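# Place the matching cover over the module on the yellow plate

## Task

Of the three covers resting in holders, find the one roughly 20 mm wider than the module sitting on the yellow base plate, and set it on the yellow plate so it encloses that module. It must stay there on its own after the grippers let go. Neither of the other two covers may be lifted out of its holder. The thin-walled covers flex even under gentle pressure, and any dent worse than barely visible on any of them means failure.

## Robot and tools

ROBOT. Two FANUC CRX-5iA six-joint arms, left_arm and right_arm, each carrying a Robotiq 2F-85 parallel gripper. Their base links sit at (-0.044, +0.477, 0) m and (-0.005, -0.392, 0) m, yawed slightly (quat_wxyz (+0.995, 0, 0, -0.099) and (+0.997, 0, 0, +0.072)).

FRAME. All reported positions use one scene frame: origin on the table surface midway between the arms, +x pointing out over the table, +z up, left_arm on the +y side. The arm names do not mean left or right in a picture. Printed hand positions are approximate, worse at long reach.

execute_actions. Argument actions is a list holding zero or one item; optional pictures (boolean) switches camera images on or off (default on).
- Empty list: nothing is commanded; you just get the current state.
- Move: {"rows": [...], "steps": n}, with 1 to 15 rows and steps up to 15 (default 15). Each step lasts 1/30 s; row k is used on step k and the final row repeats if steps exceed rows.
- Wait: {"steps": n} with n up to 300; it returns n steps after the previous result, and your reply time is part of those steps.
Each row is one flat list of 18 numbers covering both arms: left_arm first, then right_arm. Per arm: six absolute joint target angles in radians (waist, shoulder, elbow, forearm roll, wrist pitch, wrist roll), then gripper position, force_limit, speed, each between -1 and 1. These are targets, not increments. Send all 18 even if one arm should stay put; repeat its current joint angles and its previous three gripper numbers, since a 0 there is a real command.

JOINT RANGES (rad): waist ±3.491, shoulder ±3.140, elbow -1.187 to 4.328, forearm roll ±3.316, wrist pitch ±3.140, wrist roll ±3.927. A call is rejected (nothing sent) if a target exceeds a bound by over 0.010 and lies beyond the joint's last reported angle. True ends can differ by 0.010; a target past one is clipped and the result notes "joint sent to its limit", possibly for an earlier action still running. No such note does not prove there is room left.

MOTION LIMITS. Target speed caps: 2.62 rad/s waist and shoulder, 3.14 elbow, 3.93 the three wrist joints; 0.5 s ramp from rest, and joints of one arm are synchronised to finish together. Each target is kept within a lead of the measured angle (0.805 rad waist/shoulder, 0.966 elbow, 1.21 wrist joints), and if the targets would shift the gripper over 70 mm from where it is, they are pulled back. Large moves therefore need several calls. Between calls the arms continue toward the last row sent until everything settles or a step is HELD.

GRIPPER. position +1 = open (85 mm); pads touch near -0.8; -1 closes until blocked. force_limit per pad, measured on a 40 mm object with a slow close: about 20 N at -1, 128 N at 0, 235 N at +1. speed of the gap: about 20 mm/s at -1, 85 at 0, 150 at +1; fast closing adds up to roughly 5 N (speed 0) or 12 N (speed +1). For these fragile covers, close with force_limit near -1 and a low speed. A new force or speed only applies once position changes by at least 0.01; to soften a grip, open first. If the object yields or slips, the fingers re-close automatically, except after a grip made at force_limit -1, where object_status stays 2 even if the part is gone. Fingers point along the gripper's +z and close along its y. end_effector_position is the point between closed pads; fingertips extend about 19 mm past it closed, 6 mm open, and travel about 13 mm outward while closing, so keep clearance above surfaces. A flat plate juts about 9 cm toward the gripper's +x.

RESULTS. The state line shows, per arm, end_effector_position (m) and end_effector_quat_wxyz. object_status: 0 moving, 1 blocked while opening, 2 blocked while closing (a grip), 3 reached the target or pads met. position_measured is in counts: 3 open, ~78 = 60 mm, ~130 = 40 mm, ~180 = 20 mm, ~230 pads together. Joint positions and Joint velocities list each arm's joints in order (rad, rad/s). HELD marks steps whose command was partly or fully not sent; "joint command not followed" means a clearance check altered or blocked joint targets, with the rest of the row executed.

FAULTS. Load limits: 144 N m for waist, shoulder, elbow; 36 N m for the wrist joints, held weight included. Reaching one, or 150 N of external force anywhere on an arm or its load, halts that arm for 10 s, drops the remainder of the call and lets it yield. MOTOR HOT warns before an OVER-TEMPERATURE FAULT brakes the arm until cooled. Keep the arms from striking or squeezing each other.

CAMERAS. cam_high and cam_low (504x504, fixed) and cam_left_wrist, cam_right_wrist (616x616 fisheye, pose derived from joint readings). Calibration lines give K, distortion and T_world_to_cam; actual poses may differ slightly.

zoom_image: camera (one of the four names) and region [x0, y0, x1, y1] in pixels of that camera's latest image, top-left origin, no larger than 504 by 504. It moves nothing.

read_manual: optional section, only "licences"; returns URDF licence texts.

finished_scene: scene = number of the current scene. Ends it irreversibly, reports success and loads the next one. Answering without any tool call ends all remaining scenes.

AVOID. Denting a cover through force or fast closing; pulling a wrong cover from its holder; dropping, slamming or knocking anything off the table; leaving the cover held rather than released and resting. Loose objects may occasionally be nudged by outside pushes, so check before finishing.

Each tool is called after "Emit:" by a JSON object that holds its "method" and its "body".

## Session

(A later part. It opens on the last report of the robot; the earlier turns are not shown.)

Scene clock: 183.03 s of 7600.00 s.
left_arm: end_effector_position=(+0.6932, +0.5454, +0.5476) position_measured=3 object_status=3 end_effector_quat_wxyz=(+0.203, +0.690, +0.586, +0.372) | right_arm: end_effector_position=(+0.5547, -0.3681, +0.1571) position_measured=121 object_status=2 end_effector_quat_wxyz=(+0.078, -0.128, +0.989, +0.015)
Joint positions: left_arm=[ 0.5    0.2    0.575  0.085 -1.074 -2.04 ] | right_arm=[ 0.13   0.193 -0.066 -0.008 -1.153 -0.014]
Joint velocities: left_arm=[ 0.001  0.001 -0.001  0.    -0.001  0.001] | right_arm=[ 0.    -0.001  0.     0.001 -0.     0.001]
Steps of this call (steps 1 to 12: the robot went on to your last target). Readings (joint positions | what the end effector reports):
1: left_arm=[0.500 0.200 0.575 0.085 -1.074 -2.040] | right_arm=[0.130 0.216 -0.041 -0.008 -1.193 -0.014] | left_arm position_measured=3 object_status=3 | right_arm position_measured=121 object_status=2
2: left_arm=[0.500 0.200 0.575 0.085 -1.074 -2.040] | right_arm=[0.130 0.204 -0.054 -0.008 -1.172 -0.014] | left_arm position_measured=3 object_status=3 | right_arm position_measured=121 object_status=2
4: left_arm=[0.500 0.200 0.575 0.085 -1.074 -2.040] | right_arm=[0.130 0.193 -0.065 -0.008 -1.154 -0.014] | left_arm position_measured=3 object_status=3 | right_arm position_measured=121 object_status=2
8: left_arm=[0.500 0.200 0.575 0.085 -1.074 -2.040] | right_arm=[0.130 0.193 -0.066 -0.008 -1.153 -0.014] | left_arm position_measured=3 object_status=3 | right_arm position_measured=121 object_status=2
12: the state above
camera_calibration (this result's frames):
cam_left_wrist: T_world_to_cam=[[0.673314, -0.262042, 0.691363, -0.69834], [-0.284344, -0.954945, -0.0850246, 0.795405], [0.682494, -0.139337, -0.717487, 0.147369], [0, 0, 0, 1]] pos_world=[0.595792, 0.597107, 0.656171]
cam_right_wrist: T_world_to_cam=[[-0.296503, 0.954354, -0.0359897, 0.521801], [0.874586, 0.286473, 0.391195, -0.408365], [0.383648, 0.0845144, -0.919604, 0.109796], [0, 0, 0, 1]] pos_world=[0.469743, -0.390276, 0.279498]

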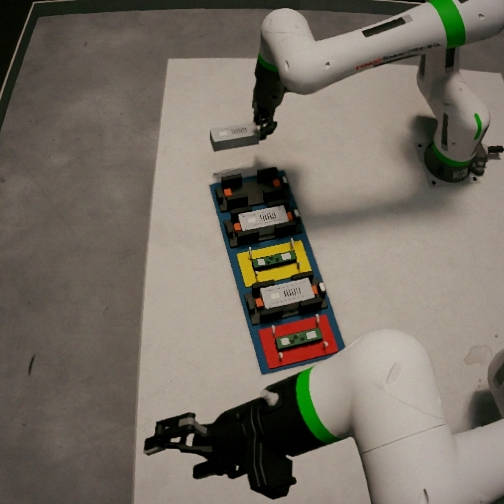

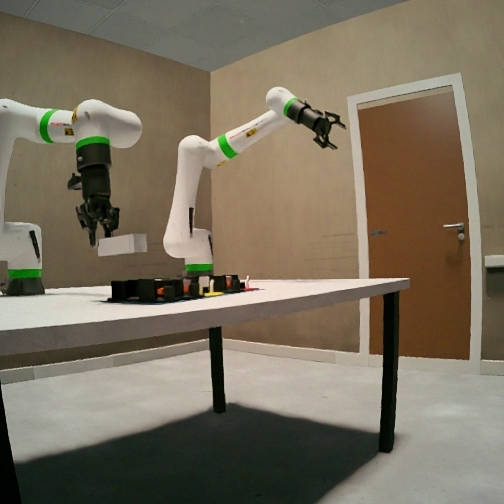

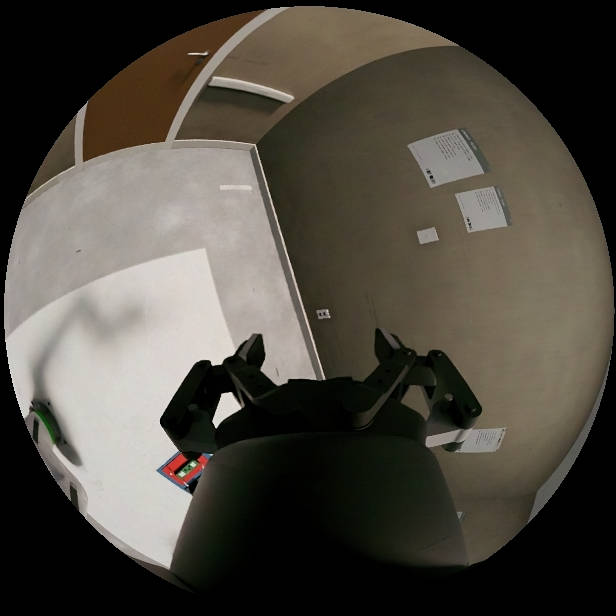

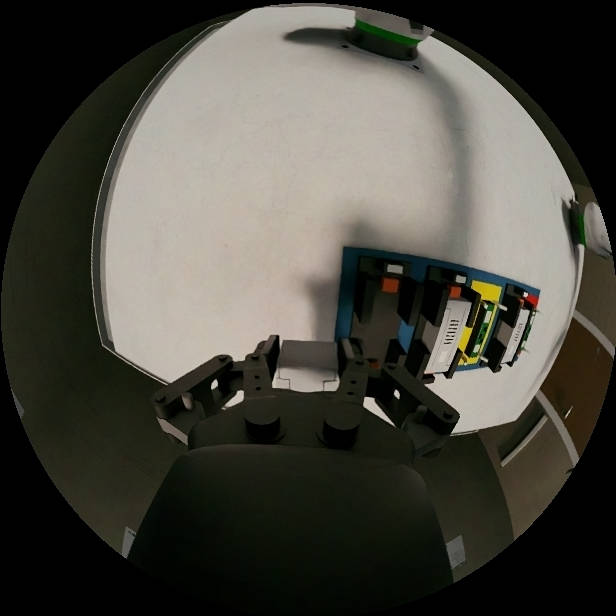

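Emit:
{"method": "execute_actions", "body": {"actions": [{"rows":[[0.5,0.2,0.575,0.085,-1.074,-2.04,1,0,0,0.44,0.21,-0.055,0.04,-1.16,-0.32,-0.98,-0.2,-0.7],[0.5,0.2,0.575,0.085,-1.074,-2.04,1,0,0,0.44,0.21,-0.055,0.04,-1.16,-0.32,-0.98,-0.2,-0.7],[0.5,0.2,0.575,0.085,-1.074,-2.04,1,0,0,0.44,0.21,-0.055,0.04,-1.16,-0.32,-0.98,-0.2,-0.7],[0.5,0.2,0.575,0.085,-1.074,-2.04,1,0,0,0.749,0.229,-0.041,0.087,-1.172,-0.633,-0.98,-0.2,-0.7]],"steps":15}], "pictures": false}}

Emit:
{"method": "execute_actions", "body": {"actions": [{"steps":15}]}}

Emit:
{"method": "zoom_image", "body": {"camera": "cam_high", "region": [180,150,380,350]}}

Scene clock: 185.30 s of 7600.00 s.
left_arm: end_effector_position=(+0.6932, +0.5454, +0.5476) position_measured=3 object_status=3 end_effector_quat_wxyz=(+0.203, +0.690, +0.586, +0.372) | right_arm: end_effector_position=(+0.5278, -0.1972, +0.1590) position_measured=121 object_status=2 end_effector_quat_wxyz=(+0.073, -0.136, +0.988, +0.015)
Joint positions: left_arm=[ 0.5    0.2    0.575  0.085 -1.074 -2.04 ] | right_arm=[ 0.462  0.212 -0.053  0.043 -1.163 -0.345]
Joint velocities: left_arm=[ 0.001 -0.     0.     0.     0.    -0.   ] | right_arm=[ 0.814  0.048  0.034  0.124 -0.026 -0.809]
Steps of this call (steps 1 to 30: the robot went on to your last target; steps 31 to 53: nothing new was sent; steps 54 to 68: all 15 steps of this action). Readings (joint positions | what the end effector reports):
54: left_arm=[0.500 0.200 0.575 0.085 -1.074 -2.040] | right_arm=[0.131 0.193 -0.066 -0.008 -1.153 -0.014] | left_arm position_measured=3 object_status=3 | right_arm position_measured=121 object_status=2
55: left_arm=[0.500 0.200 0.575 0.085 -1.074 -2.040] | right_arm=[0.135 0.193 -0.066 -0.007 -1.153 -0.018] | left_arm position_measured=3 object_status=3 | right_arm position_measured=121 object_status=2
57: left_arm=[0.500 0.200 0.575 0.085 -1.074 -2.040] | right_arm=[0.162 0.194 -0.065 -0.003 -1.153 -0.045] | left_arm position_measured=3 object_status=3 | right_arm position_measured=121 object_status=2
61: left_arm=[0.500 0.200 0.575 0.085 -1.074 -2.040] | right_arm=[0.269 0.201 -0.061 0.013 -1.157 -0.151] | left_arm position_measured=3 object_status=3 | right_arm position_measured=121 object_status=2
68: the state above

Scene clock: 185.80 s of 7600.00 s.
left_arm: end_effector_position=(+0.6932, +0.5454, +0.5476) position_measured=3 object_status=3 end_effector_quat_wxyz=(+0.203, +0.690, +0.586, +0.372) | right_arm: end_effector_position=(+0.4630, -0.0600, +0.1611) position_measured=121 object_status=2 end_effector_quat_wxyz=(+0.075, -0.143, +0.987, +0.015)
Joint positions: left_arm=[ 0.5    0.2    0.575  0.085 -1.074 -2.04 ] | right_arm=[ 0.749  0.229 -0.041  0.087 -1.172 -0.633]
Joint velocities: left_arm=[-0.001 -0.    -0.001  0.    -0.    -0.   ] | right_arm=[ 0.     0.    -0.     0.    -0.    -0.002]
Steps of this call (steps 1 to 15: the robot went on to your last target). Readings (joint positions | what the end effector reports):
1: left_arm=[0.500 0.200 0.575 0.085 -1.074 -2.040] | right_arm=[0.490 0.214 -0.052 0.047 -1.164 -0.373] | left_arm position_measured=3 object_status=3 | right_arm position_measured=121 object_status=2
2: left_arm=[0.500 0.200 0.575 0.085 -1.074 -2.040] | right_arm=[0.517 0.215 -0.051 0.051 -1.165 -0.400] | left_arm position_measured=3 object_status=3 | right_arm position_measured=121 object_status=2
4: left_arm=[0.500 0.200 0.575 0.085 -1.074 -2.040] | right_arm=[0.572 0.218 -0.048 0.060 -1.166 -0.456] | left_arm position_measured=3 object_status=3 | right_arm position_measured=121 object_status=2
8: left_arm=[0.500 0.200 0.575 0.085 -1.074 -2.040] | right_arm=[0.680 0.225 -0.044 0.076 -1.170 -0.564] | left_arm position_measured=3 object_status=3 | right_arm position_measured=121 object_status=2
15: the state above
camera_calibration (this result's frames):
cam_left_wrist: T_world_to_cam=[[0.673313, -0.262042, 0.691363, -0.69834], [-0.284344, -0.954945, -0.0850249, 0.795405], [0.682494, -0.139337, -0.717487, 0.147369], [0, 0, 0, 1]] pos_world=[0.595792, 0.597107, 0.656171]
cam_right_wrist: T_world_to_cam=[[-0.326151, 0.944548, -0.0381404, 0.214242], [0.867228, 0.315022, 0.385586, -0.411969], [0.376219, 0.0926828, -0.921883, 0.126935], [0, 0, 0, 1]] pos_world=[0.379391, -0.0843474, 0.28404]

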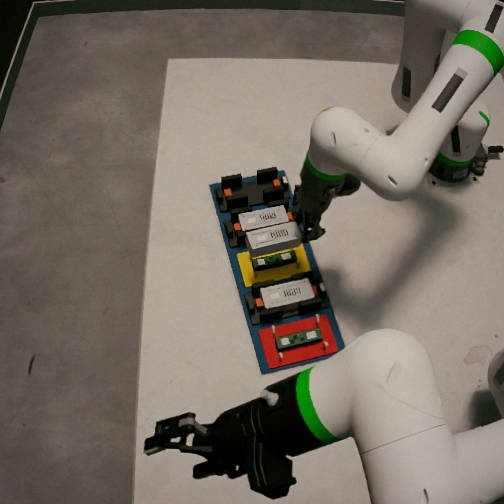

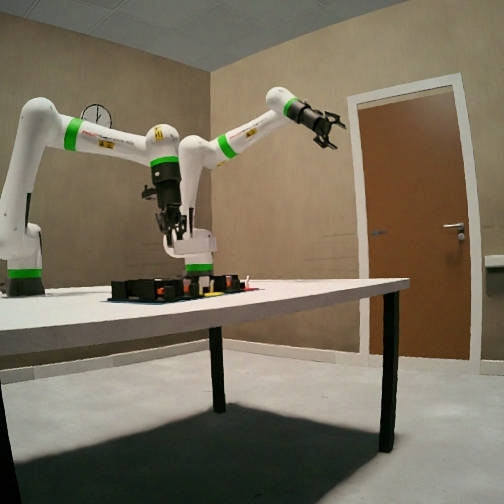

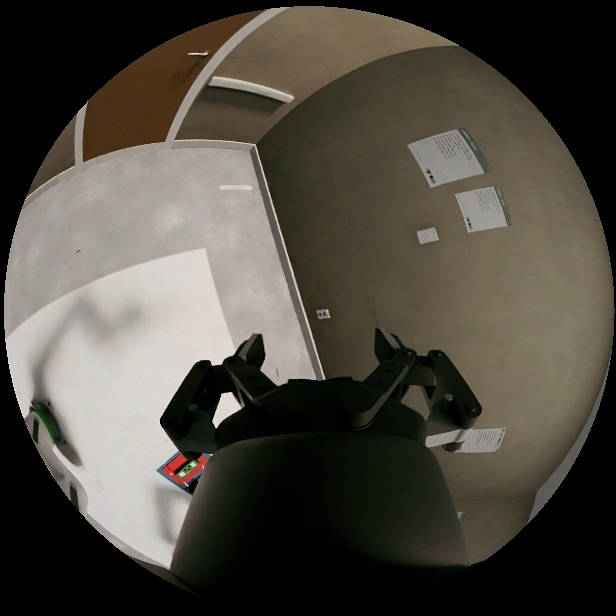

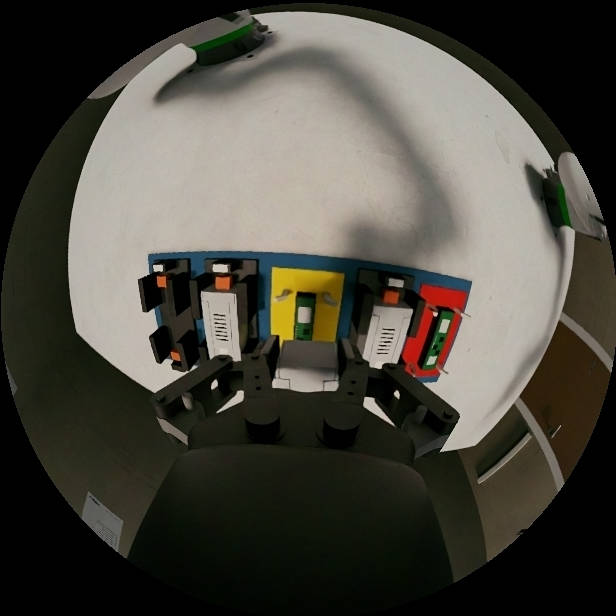

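Region (180, 150, 380, 350) of cam_high's 504x504 image, scaled by 2.520, with more detail than that image has.

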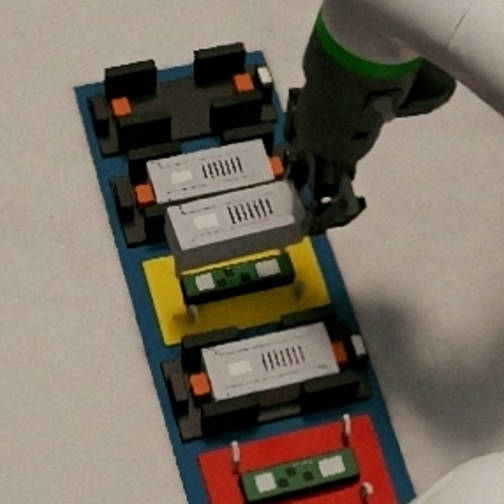

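Emit:
{"method": "execute_actions", "body": {"actions": [{"rows":[[0.5,0.2,0.575,0.085,-1.074,-2.04,1,0,0,0.749,0.255,-0.072,0.087,-1.228,-0.66,-0.98,-0.2,-0.7],[0.5,0.2,0.575,0.085,-1.074,-2.04,1,0,0,0.749,0.255,-0.072,0.087,-1.228,-0.66,-0.98,-0.2,-0.7],[0.5,0.2,0.575,0.085,-1.074,-2.04,1,0,0,0.749,0.255,-0.072,0.087,-1.228,-0.66,-0.98,-0.2,-0.7]],"steps":1}], "pictures": false}}

Emit:
{"method": "execute_actions", "body": {"actions": [{"rows":[[0.5,0.2,0.575,0.085,-1.074,-2.04,1,0,0,0.749,0.281,-0.102,0.087,-1.059,-0.66,-0.98,-0.2,-0.7]],"steps":15}]}}

Emit:
{"method": "zoom_image", "body": {"camera": "cam_low", "region": [100,200,280,320]}}

Emit:
{"method": "zoom_image", "body": {"camera": "cam_right_wrist", "region": [220,240,400,400]}}

action 0: the action has 3 rows but "steps" is 1. Give at most as many rows as steps.

Scene clock: 189.13 s of 7600.00 s.
left_arm: end_effector_position=(+0.6932, +0.5454, +0.5476) position_measured=3 object_status=3 end_effector_quat_wxyz=(+0.203, +0.690, +0.586, +0.372) | right_arm: end_effector_position=(+0.4658, -0.0540, +0.1091) position_measured=121 object_status=2 end_effector_quat_wxyz=(+0.073, -0.134, +0.988, +0.017)
Joint positions: left_arm=[ 0.5    0.2    0.575  0.085 -1.074 -2.04 ] | right_arm=[ 0.749  0.281 -0.102  0.087 -1.059 -0.66 ]
Joint velocities: left_arm=[-0.    -0.     0.     0.001 -0.    -0.   ] | right_arm=[-0.001 -0.001 -0.     0.001  0.    -0.003]
Steps of this call (steps 1 to 15: the robot went on to your last target; steps 16 to 85: nothing new was sent; steps 86 to 100: all 15 steps of this action). Readings (joint positions | what the end effector reports):
86: left_arm=[0.500 0.200 0.575 0.085 -1.074 -2.040] | right_arm=[0.749 0.229 -0.041 0.087 -1.171 -0.633] | left_arm position_measured=3 object_status=3 | right_arm position_measured=121 object_status=2
87: left_arm=[0.500 0.200 0.575 0.085 -1.074 -2.040] | right_arm=[0.749 0.232 -0.044 0.087 -1.164 -0.635] | left_arm position_measured=3 object_status=3 | right_arm position_measured=121 object_status=2
89: left_arm=[0.500 0.200 0.575 0.085 -1.074 -2.040] | right_arm=[0.749 0.251 -0.067 0.087 -1.124 -0.644] | left_arm position_measured=3 object_status=3 | right_arm position_measured=121 object_status=2
93: left_arm=[0.500 0.200 0.575 0.085 -1.074 -2.040] | right_arm=[0.749 0.281 -0.102 0.087 -1.060 -0.660] | left_arm position_measured=3 object_status=3 | right_arm position_measured=121 object_status=2
100: the state above
camera_calibration (this result's frames):
cam_left_wrist: T_world_to_cam=[[0.673314, -0.262042, 0.691363, -0.69834], [-0.284344, -0.954945, -0.0850245, 0.795405], [0.682493, -0.139337, -0.717487, 0.147369], [0, 0, 0, 1]] pos_world=[0.595792, 0.597107, 0.656171]
cam_right_wrist: T_world_to_cam=[[-0.309982, 0.950218, -0.0315811, 0.199558], [0.874131, 0.29791, 0.383594, -0.400169], [0.373906, 0.0913012, -0.922962, 0.0785572], [0, 0, 0, 1]] pos_world=[0.382287, -0.0775813, 0.23231]

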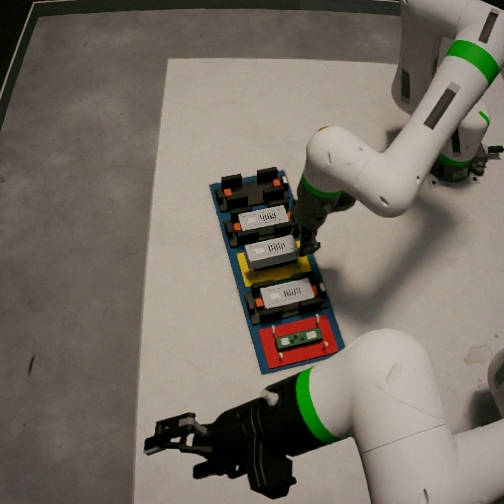

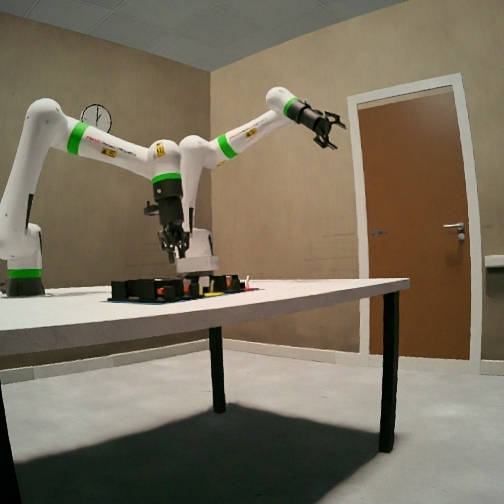

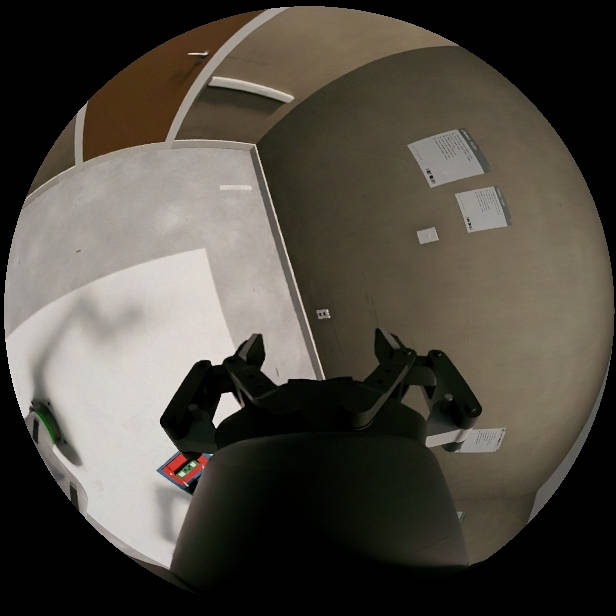

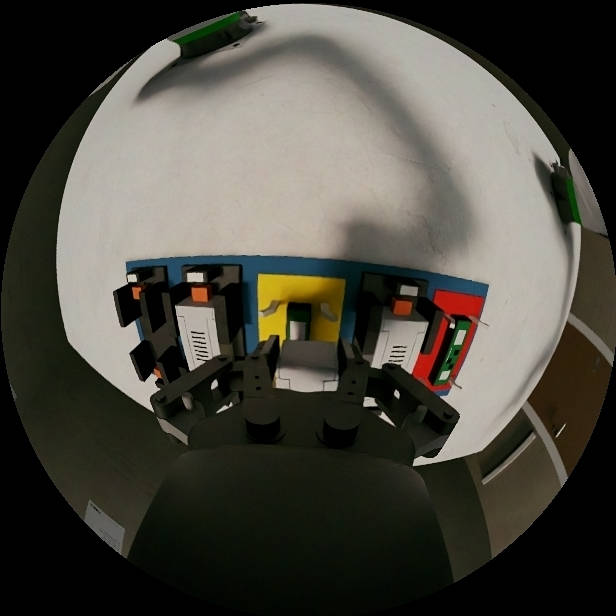

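Region (100, 200, 280, 320) of cam_low's 504x504 image, scaled by 2.800, with more detail than that image has.

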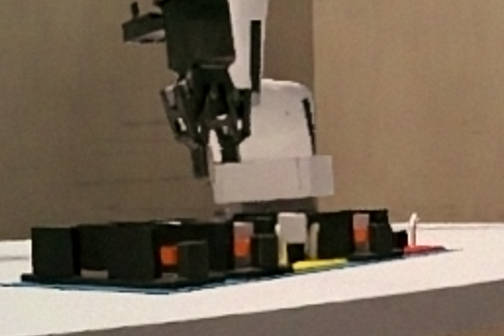

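Region (220, 240, 400, 400) of cam_right_wrist's 616x616 image, scaled by 2.800, with more detail than that image has.

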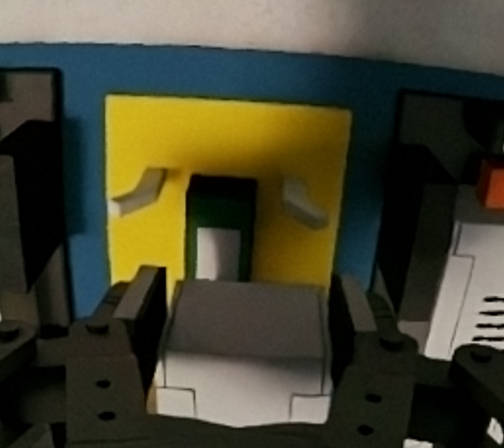

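Emit:
{"method": "execute_actions", "body": {"actions": [{"rows":[[0.5,0.2,0.575,0.085,-1.074,-2.04,1,0,0,0.744,0.248,-0.144,0.087,-1.05,-0.655,-0.98,-0.2,-0.7]],"steps":15}]}}

Emit:
{"method": "zoom_image", "body": {"camera": "cam_right_wrist", "region": [220,240,400,400]}}

Scene clock: 192.77 s of 7600.00 s.
left_arm: end_effector_position=(+0.6932, +0.5454, +0.5476) position_measured=3 object_status=3 end_effector_quat_wxyz=(+0.203, +0.690, +0.586, +0.372) | right_arm: end_effector_position=(+0.4583, -0.0675, +0.1091) position_measured=121 object_status=2 end_effector_quat_wxyz=(+0.073, -0.135, +0.988, +0.017)
Joint positions: left_arm=[ 0.5    0.2    0.575  0.085 -1.074 -2.04 ] | right_arm=[ 0.744  0.248 -0.144  0.087 -1.05  -0.655]
Joint velocities: left_arm=[0.001 0.    0.    0.001 0.001 0.   ] | right_arm=[ 0.    -0.     0.     0.     0.001  0.001]
Steps of this call (steps 1 to 15: the robot went on to your last target; steps 16 to 90: nothing new was sent; then 0.13 s passed at rest; steps 91 to 105: all 15 steps of this action). Readings (joint positions | what the end effector reports):
91: left_arm=[0.500 0.200 0.575 0.085 -1.074 -2.040] | right_arm=[0.749 0.280 -0.103 0.087 -1.059 -0.660] | left_arm position_measured=3 object_status=3 | right_arm position_measured=121 object_status=2
92: left_arm=[0.500 0.200 0.575 0.085 -1.074 -2.040] | right_arm=[0.748 0.276 -0.108 0.087 -1.057 -0.660] | left_arm position_measured=3 object_status=3 | right_arm position_measured=121 object_status=2
94: left_arm=[0.500 0.200 0.575 0.085 -1.074 -2.040] | right_arm=[0.745 0.257 -0.133 0.087 -1.053 -0.657] | left_arm position_measured=3 object_status=3 | right_arm position_measured=121 object_status=2
98: left_arm=[0.500 0.200 0.575 0.085 -1.074 -2.040] | right_arm=[0.744 0.248 -0.144 0.087 -1.050 -0.655] | left_arm position_measured=3 object_status=3 | right_arm position_measured=121 object_status=2
105: the state above
camera_calibration (this result's frames):
cam_left_wrist: T_world_to_cam=[[0.673314, -0.262042, 0.691363, -0.69834], [-0.284344, -0.954945, -0.0850245, 0.795405], [0.682493, -0.139337, -0.717487, 0.147369], [0, 0, 0, 1]] pos_world=[0.595792, 0.597107, 0.656171]
cam_right_wrist: T_world_to_cam=[[-0.310557, 0.950013, -0.0320976, 0.210374], [0.873898, 0.298635, 0.383562, -0.389448], [0.373974, 0.0910679, -0.922957, 0.0825102], [0, 0, 0, 1]] pos_world=[0.374814, -0.0910688, 0.232283]

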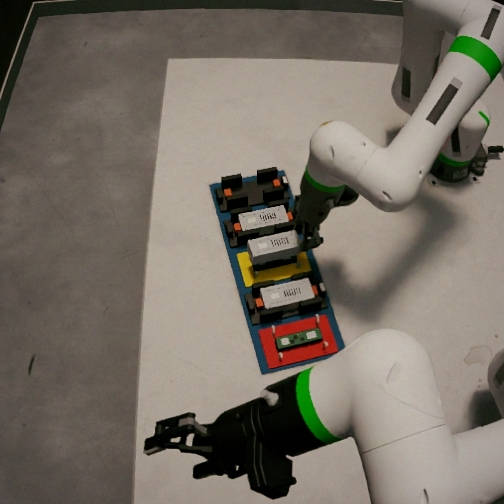

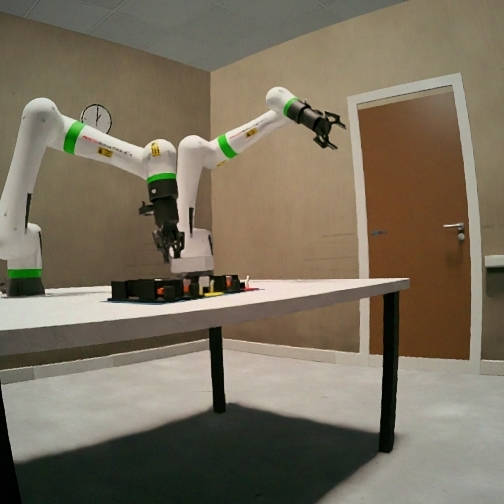

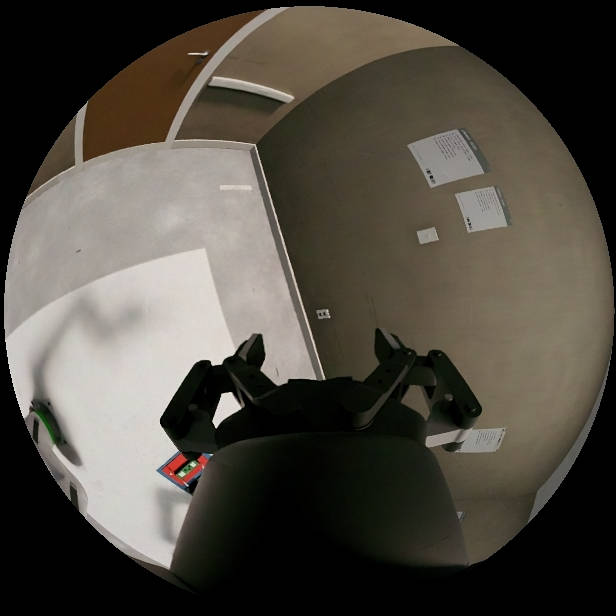

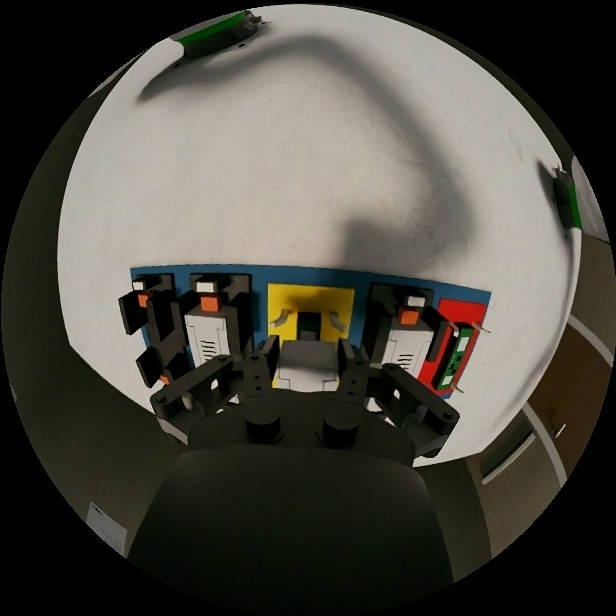

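Region (220, 240, 400, 400) of cam_right_wrist's 616x616 image, scaled by 2.800, with more detail than that image has.

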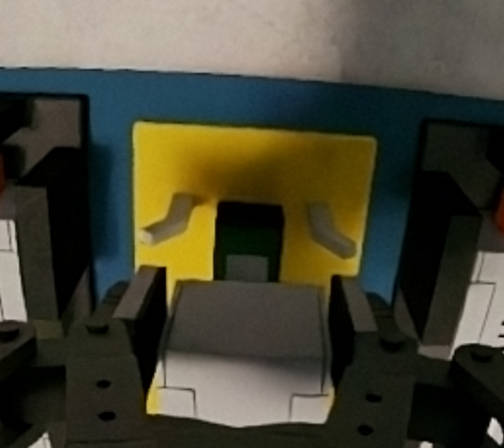

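Emit:
{"method": "execute_actions", "body": {"actions": [{"rows":[[0.5,0.2,0.575,0.085,-1.074,-2.04,1,0,0,0.744,0.2555,-0.16,0.087,-1.0265,-0.655,-0.98,-0.2,-0.7],[0.5,0.2,0.575,0.085,-1.074,-2.04,1,0,0,0.744,0.2555,-0.16,0.087,-1.0265,-0.655,-0.98,-0.2,-0.7],[0.5,0.2,0.575,0.085,-1.074,-2.04,1,0,0,0.744,0.2555,-0.16,0.087,-1.0265,-0.655,-0.98,-0.2,-0.7],[0.5,0.2,0.575,0.085,-1.074,-2.04,1,0,0,0.744,0.263,-0.176,0.087,-1.003,-0.655,-0.98,-0.2,-0.7]],"steps":14}]}}

Emit:
{"method": "zoom_image", "body": {"camera": "cam_low", "region": [130,220,270,310]}}

Emit:
{"method": "zoom_image", "body": {"camera": "cam_right_wrist", "region": [220,260,400,400]}}

Scene clock: 194.60 s of 7600.00 s.
left_arm: end_effector_position=(+0.6932, +0.5454, +0.5476) position_measured=3 object_status=3 end_effector_quat_wxyz=(+0.203, +0.690, +0.586, +0.372) | right_arm: end_effector_position=(+0.4567, -0.0684, +0.0888) position_measured=121 object_status=2 end_effector_quat_wxyz=(+0.073, -0.136, +0.988, +0.018)
Joint positions: left_arm=[ 0.5    0.2    0.575  0.085 -1.074 -2.04 ] | right_arm=[ 0.744  0.263 -0.176  0.087 -1.003 -0.655]
Joint velocities: left_arm=[ 0.001  0.     0.001 -0.    -0.    -0.001] | right_arm=[-0.     0.001 -0.001 -0.    -0.    -0.001]
Steps of this call (steps 1 to 15: the robot went on to your last target; steps 16 to 41: nothing new was sent; steps 42 to 55: all 14 steps of this action). Readings (joint positions | what the end effector reports):
42: left_arm=[0.500 0.200 0.575 0.085 -1.074 -2.040] | right_arm=[0.744 0.248 -0.145 0.087 -1.049 -0.655] | left_arm position_measured=3 object_status=3 | right_arm position_measured=121 object_status=2
43: left_arm=[0.500 0.200 0.575 0.085 -1.074 -2.040] | right_arm=[0.744 0.250 -0.149 0.087 -1.042 -0.655] | left_arm position_measured=3 object_status=3 | right_arm position_measured=121 object_status=2
45: left_arm=[0.500 0.200 0.575 0.085 -1.074 -2.040] | right_arm=[0.744 0.255 -0.160 0.087 -1.028 -0.655] | left_arm position_measured=3 object_status=3 | right_arm position_measured=121 object_status=2
49: left_arm=[0.500 0.200 0.575 0.085 -1.074 -2.040] | right_arm=[0.744 0.263 -0.175 0.087 -1.004 -0.655] | left_arm position_measured=3 object_status=3 | right_arm position_measured=121 object_status=2
55: the state above
camera_calibration (this result's frames):
cam_left_wrist: T_world_to_cam=[[0.673313, -0.262042, 0.691363, -0.69834], [-0.284344, -0.954945, -0.0850246, 0.795405], [0.682494, -0.139337, -0.717487, 0.147369], [0, 0, 0, 1]] pos_world=[0.595792, 0.597107, 0.656171]
cam_right_wrist: T_world_to_cam=[[-0.314132, 0.948883, -0.0307089, 0.211474], [0.873315, 0.301498, 0.382649, -0.37947], [0.372348, 0.0933837, -0.923383, 0.0654236], [0, 0, 0, 1]] pos_world=[0.373467, -0.0923638, 0.212109]

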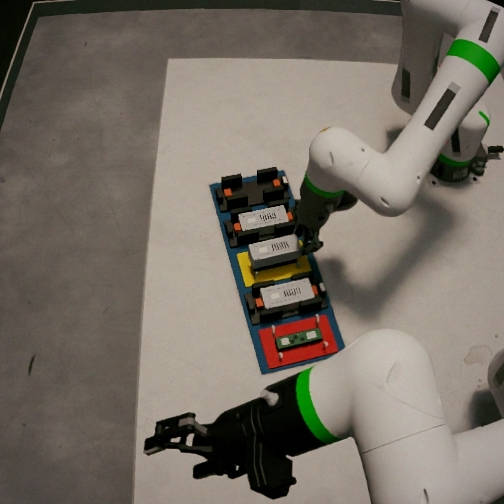

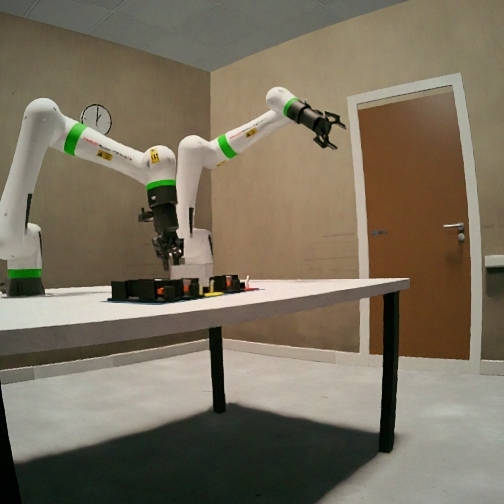

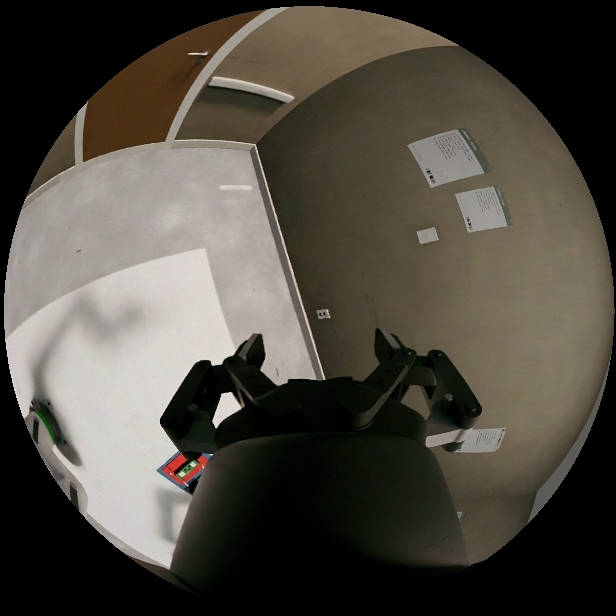

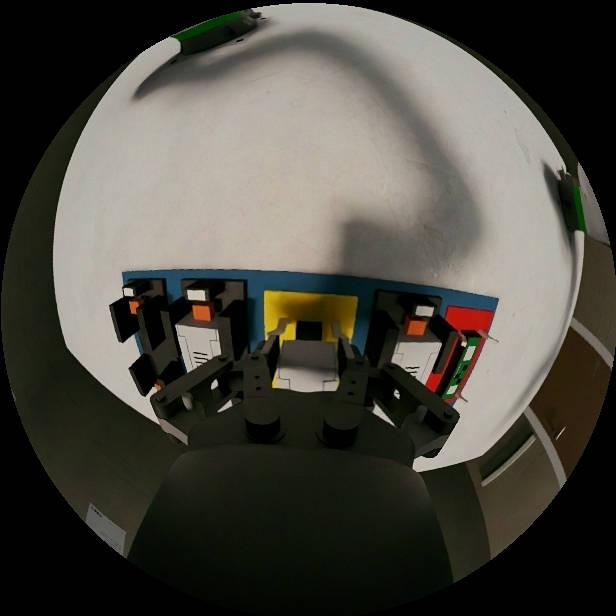

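Region (130, 220, 270, 310) of cam_low's 504x504 image, scaled by 3.600, with more detail than that image has; it fills the top 324 rows of this view, and the rest is white.

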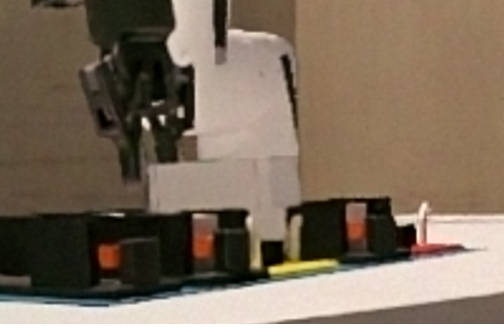

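Region (220, 260, 400, 400) of cam_right_wrist's 616x616 image, scaled by 2.800, with more detail than that image has.

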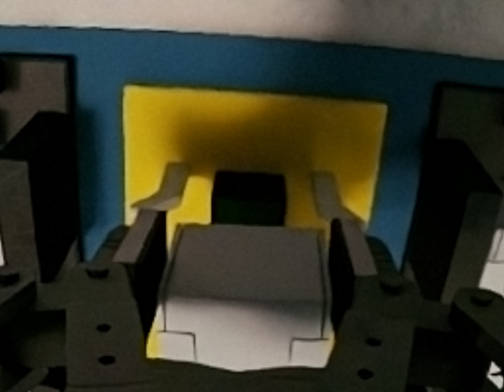

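Emit:
{"method": "execute_actions", "body": {"actions": [{"rows":[[0.5,0.2,0.575,0.085,-1.074,-2.04,1,0,0,0.744,0.267,-0.183,0.087,-0.992,-0.655,-0.98,-0.2,-0.7],[0.5,0.2,0.575,0.085,-1.074,-2.04,1,0,0,0.744,0.267,-0.183,0.087,-0.992,-0.655,-0.98,-0.2,-0.7],[0.5,0.2,0.575,0.085,-1.074,-2.04,1,0,0,0.744,0.267,-0.183,0.087,-0.992,-0.655,-0.98,-0.2,-0.7],[0.5,0.2,0.575,0.085,-1.074,-2.04,1,0,0,0.744,0.271,-0.19,0.087,-0.981,-0.655,-0.98,-0.2,-0.7],[0.5,0.2,0.575,0.085,-1.074,-2.04,1,0,0,0.744,0.271,-0.19,0.087,-0.981,-0.655,-0.98,-0.2,-0.7],[0.5,0.2,0.575,0.085,-1.074,-2.04,1,0,0,0.744,0.271,-0.19,0.087,-0.981,-0.655,-0.98,-0.2,-0.7],[0.5,0.2,0.575,0.085,-1.074,-2.04,1,0,0,0.744,0.275,-0.197,0.087,-0.97,-0.655,-0.98,-0.2,-0.7]],"steps":13}]}}

Emit:
{"method": "zoom_image", "body": {"camera": "cam_low", "region": [130,220,270,310]}}

Emit:
{"method": "zoom_image", "body": {"camera": "cam_high", "region": [220,200,360,320]}}

Scene clock: 197.20 s of 7600.00 s.
left_arm: end_effector_position=(+0.6932, +0.5454, +0.5476) position_measured=3 object_status=3 end_effector_quat_wxyz=(+0.203, +0.690, +0.586, +0.372) | right_arm: end_effector_position=(+0.4556, -0.0689, +0.0746) position_measured=121 object_status=2 end_effector_quat_wxyz=(+0.072, -0.138, +0.988, +0.018)
Joint positions: left_arm=[ 0.5    0.2    0.575  0.085 -1.074 -2.04 ] | right_arm=[ 0.744  0.275 -0.197  0.087 -0.97  -0.655]
Joint velocities: left_arm=[-0.001 -0.     0.    -0.     0.    -0.   ] | right_arm=[-0.     0.    -0.001  0.001  0.001 -0.001]
Steps of this call (steps 1 to 15: the robot went on to your last target; steps 16 to 65: nothing new was sent; steps 66 to 78: all 13 steps of this action). Readings (joint positions | what the end effector reports):
66: left_arm=[0.500 0.200 0.575 0.085 -1.074 -2.040] | right_arm=[0.744 0.263 -0.177 0.087 -1.002 -0.655] | left_arm position_measured=3 object_status=3 | right_arm position_measured=121 object_status=2
67: left_arm=[0.500 0.200 0.575 0.085 -1.074 -2.040] | right_arm=[0.744 0.265 -0.179 0.087 -0.997 -0.655] | left_arm position_measured=3 object_status=3 | right_arm position_measured=121 object_status=2
69: left_arm=[0.500 0.200 0.575 0.085 -1.074 -2.040] | right_arm=[0.744 0.267 -0.183 0.087 -0.992 -0.655] | left_arm position_measured=3 object_status=3 | right_arm position_measured=121 object_status=2
73: left_arm=[0.500 0.200 0.575 0.085 -1.074 -2.040] | right_arm=[0.744 0.273 -0.193 0.087 -0.976 -0.655] | left_arm position_measured=3 object_status=3 | right_arm position_measured=121 object_status=2
78: the state above
camera_calibration (this result's frames):
cam_left_wrist: T_world_to_cam=[[0.673314, -0.262042, 0.691363, -0.69834], [-0.284344, -0.954945, -0.0850245, 0.795405], [0.682493, -0.139337, -0.717487, 0.147369], [0, 0, 0, 1]] pos_world=[0.595792, 0.597107, 0.656171]
cam_right_wrist: T_world_to_cam=[[-0.31669, 0.948061, -0.0298087, 0.212251], [0.872892, 0.30359, 0.381959, -0.372508], [0.37117, 0.0949429, -0.923698, 0.053412], [0, 0, 0, 1]] pos_world=[0.372552, -0.0932084, 0.197946]

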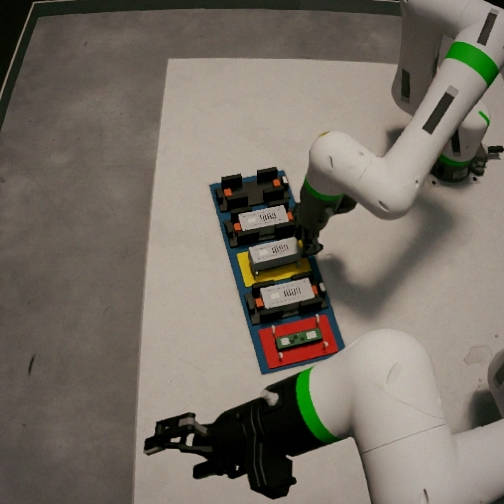

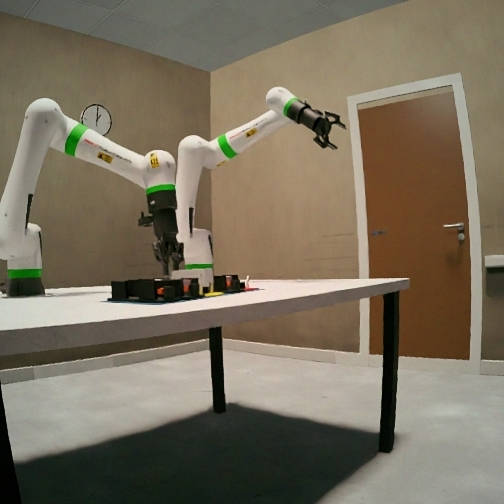

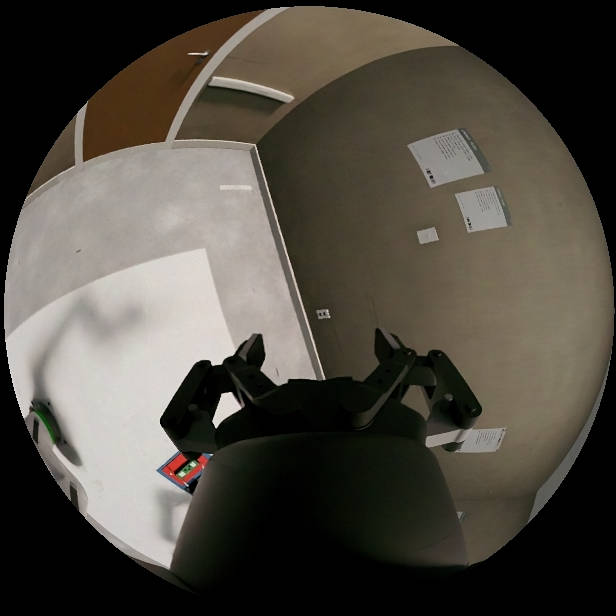

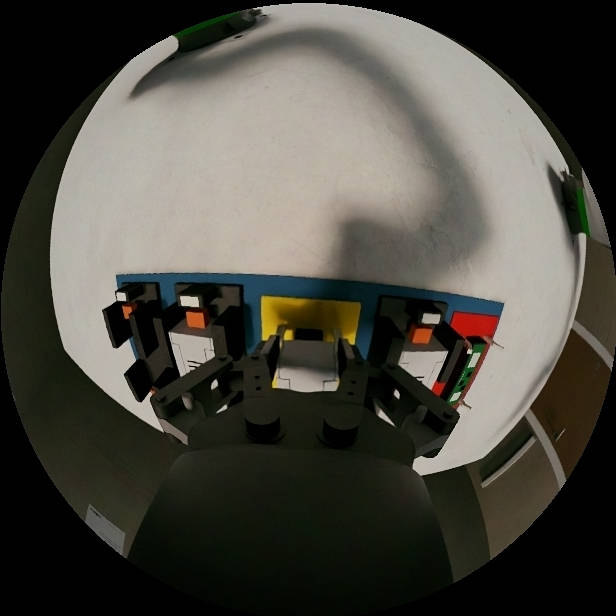

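Region (130, 220, 270, 310) of cam_low's 504x504 image, scaled by 3.600, with more detail than that image has; it fills the top 324 rows of this view, and the rest is white.

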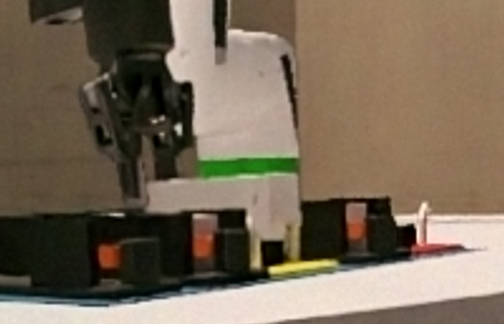

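Region (220, 200, 360, 320) of cam_high's 504x504 image, scaled by 3.600, with more detail than that image has; it fills the top 432 rows of this view, and the rest is white.

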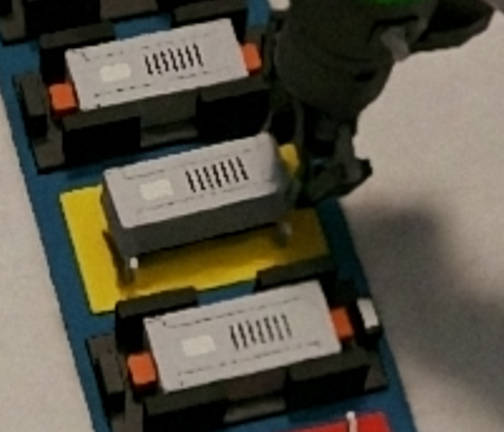

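Emit:
{"method": "execute_actions", "body": {"actions": [{"rows":[[0.5,0.2,0.575,0.085,-1.074,-2.04,1,0,0,0.741,0.2795,-0.191,0.087,-0.971,-0.652,-0.98,-0.2,-0.7],[0.5,0.2,0.575,0.085,-1.074,-2.04,1,0,0,0.741,0.2795,-0.191,0.087,-0.971,-0.652,-0.98,-0.2,-0.7],[0.5,0.2,0.575,0.085,-1.074,-2.04,1,0,0,0.741,0.2795,-0.191,0.087,-0.971,-0.652,-0.98,-0.2,-0.7],[0.5,0.2,0.575,0.085,-1.074,-2.04,1,0,0,0.7385,0.284,-0.1855,0.087,-0.9725,-0.6495,-0.98,-0.2,-0.7],[0.5,0.2,0.575,0.085,-1.074,-2.04,1,0,0,0.7385,0.284,-0.1855,0.087,-0.9725,-0.6495,-0.98,-0.2,-0.7],[0.5,0.2,0.575,0.085,-1.074,-2.04,1,0,0,0.7385,0.284,-0.1855,0.087,-0.9725,-0.6495,-0.98,-0.2,-0.7],[0.5,0.2,0.575,0.085,-1.074,-2.04,1,0,0,0.7385,0.287,-0.191,0.087,-0.963,-0.6495,-0.98,-0.2,-0.7],[0.5,0.2,0.575,0.085,-1.074,-2.04,1,0,0,0.7385,0.287,-0.191,0.087,-0.963,-0.6495,-0.98,-0.2,-0.7],[0.5,0.2,0.575,0.085,-1.074,-2.04,1,0,0,0.7385,0.287,-0.191,0.087,-0.963,-0.6495,-0.98,-0.2,-0.7],[0.5,0.2,0.575,0.085,-1.074,-2.04,1,0,0,0.7385,0.29,-0.1975,0.087,-0.9535,-0.6495,-0.98,-0.2,-0.7]],"steps":15}]}}

Emit:
{"method": "zoom_image", "body": {"camera": "cam_low", "region": [130,220,270,310]}}

Emit:
{"method": "zoom_image", "body": {"camera": "cam_right_wrist", "region": [220,280,400,400]}}

Scene clock: 199.87 s of 7600.00 s.
left_arm: end_effector_position=(+0.6932, +0.5454, +0.5476) position_measured=3 object_status=3 end_effector_quat_wxyz=(+0.203, +0.690, +0.586, +0.372) | right_arm: end_effector_position=(+0.4593, -0.0687, +0.0670) position_measured=121 object_status=2 end_effector_quat_wxyz=(+0.072, -0.138, +0.988, +0.018)
Joint positions: left_arm=[ 0.5    0.2    0.575  0.085 -1.074 -2.04 ] | right_arm=[ 0.738  0.29  -0.197  0.087 -0.954 -0.65 ]
Joint velocities: left_arm=[ 0.     0.    -0.    -0.002 -0.001 -0.   ] | right_arm=[-0.    -0.    -0.003 -0.     0.003 -0.   ]
Steps of this call (steps 1 to 15: the robot went on to your last target; steps 16 to 65: nothing new was sent; steps 66 to 80: all 15 steps of this action). Readings (joint positions | what the end effector reports):
66: left_arm=[0.500 0.200 0.575 0.085 -1.074 -2.040] | right_arm=[0.744 0.275 -0.197 0.087 -0.970 -0.655] | left_arm position_measured=3 object_status=3 | right_arm position_measured=121 object_status=2
67: left_arm=[0.500 0.200 0.575 0.085 -1.074 -2.040] | right_arm=[0.743 0.277 -0.194 0.087 -0.970 -0.653] | left_arm position_measured=3 object_status=3 | right_arm position_measured=121 object_status=2
69: left_arm=[0.500 0.200 0.575 0.085 -1.074 -2.040] | right_arm=[0.741 0.280 -0.191 0.087 -0.971 -0.652] | left_arm position_measured=3 object_status=3 | right_arm position_measured=121 object_status=2
73: left_arm=[0.500 0.200 0.575 0.085 -1.074 -2.040] | right_arm=[0.739 0.285 -0.188 0.087 -0.968 -0.650] | left_arm position_measured=3 object_status=3 | right_arm position_measured=121 object_status=2
80: the state above
camera_calibration (this result's frames):
cam_left_wrist: T_world_to_cam=[[0.673314, -0.262042, 0.691363, -0.69834], [-0.284344, -0.954945, -0.0850246, 0.795405], [0.682493, -0.139337, -0.717487, 0.147369], [0, 0, 0, 1]] pos_world=[0.595792, 0.597107, 0.656171]
cam_right_wrist: T_world_to_cam=[[-0.317718, 0.94773, -0.0293631, 0.213388], [0.872406, 0.304317, 0.382491, -0.372659], [0.371434, 0.0959076, -0.923493, 0.0449619], [0, 0, 0, 1]] pos_world=[0.376206, -0.0931402, 0.190326]

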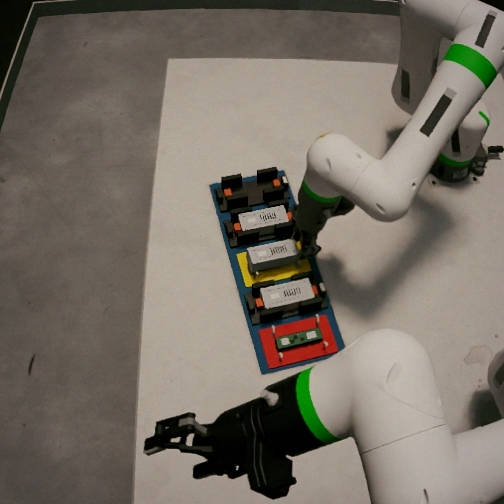

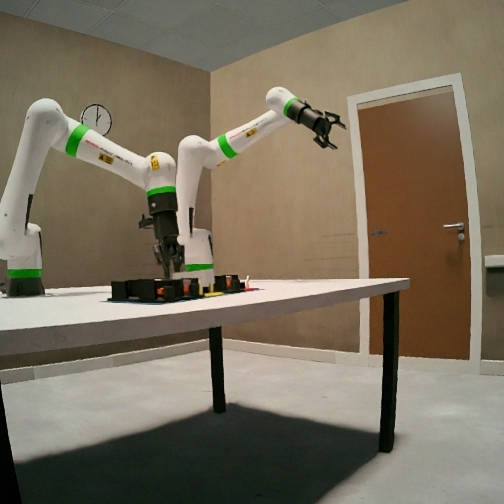

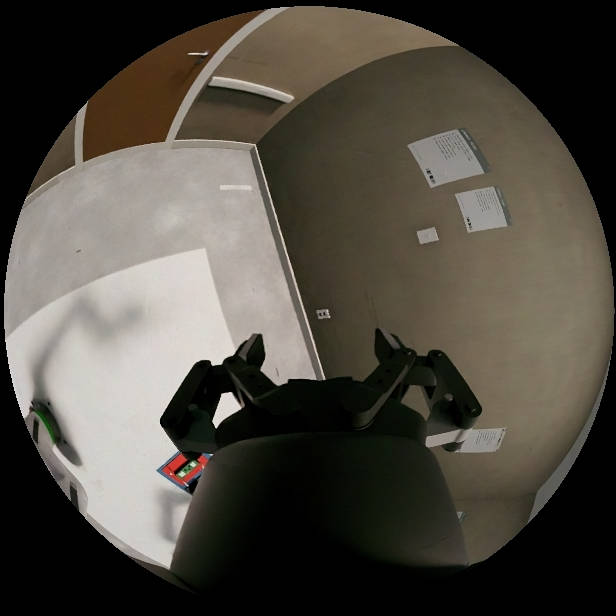

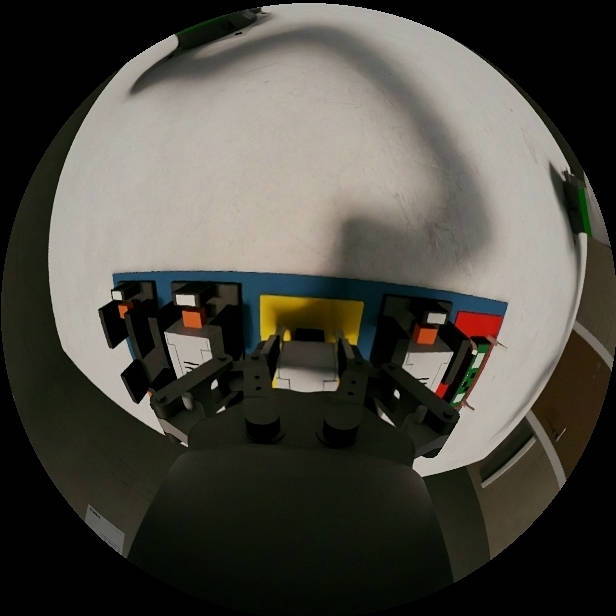

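Region (130, 220, 270, 310) of cam_low's 504x504 image, scaled by 3.600, with more detail than that image has; it fills the top 324 rows of this view, and the rest is white.

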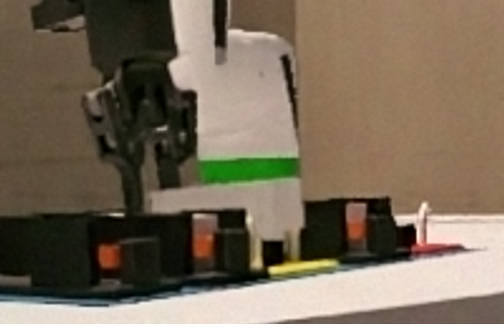

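Region (220, 280, 400, 400) of cam_right_wrist's 616x616 image, scaled by 2.800, with more detail than that image has.

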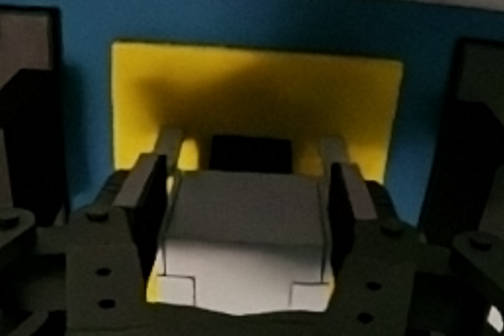

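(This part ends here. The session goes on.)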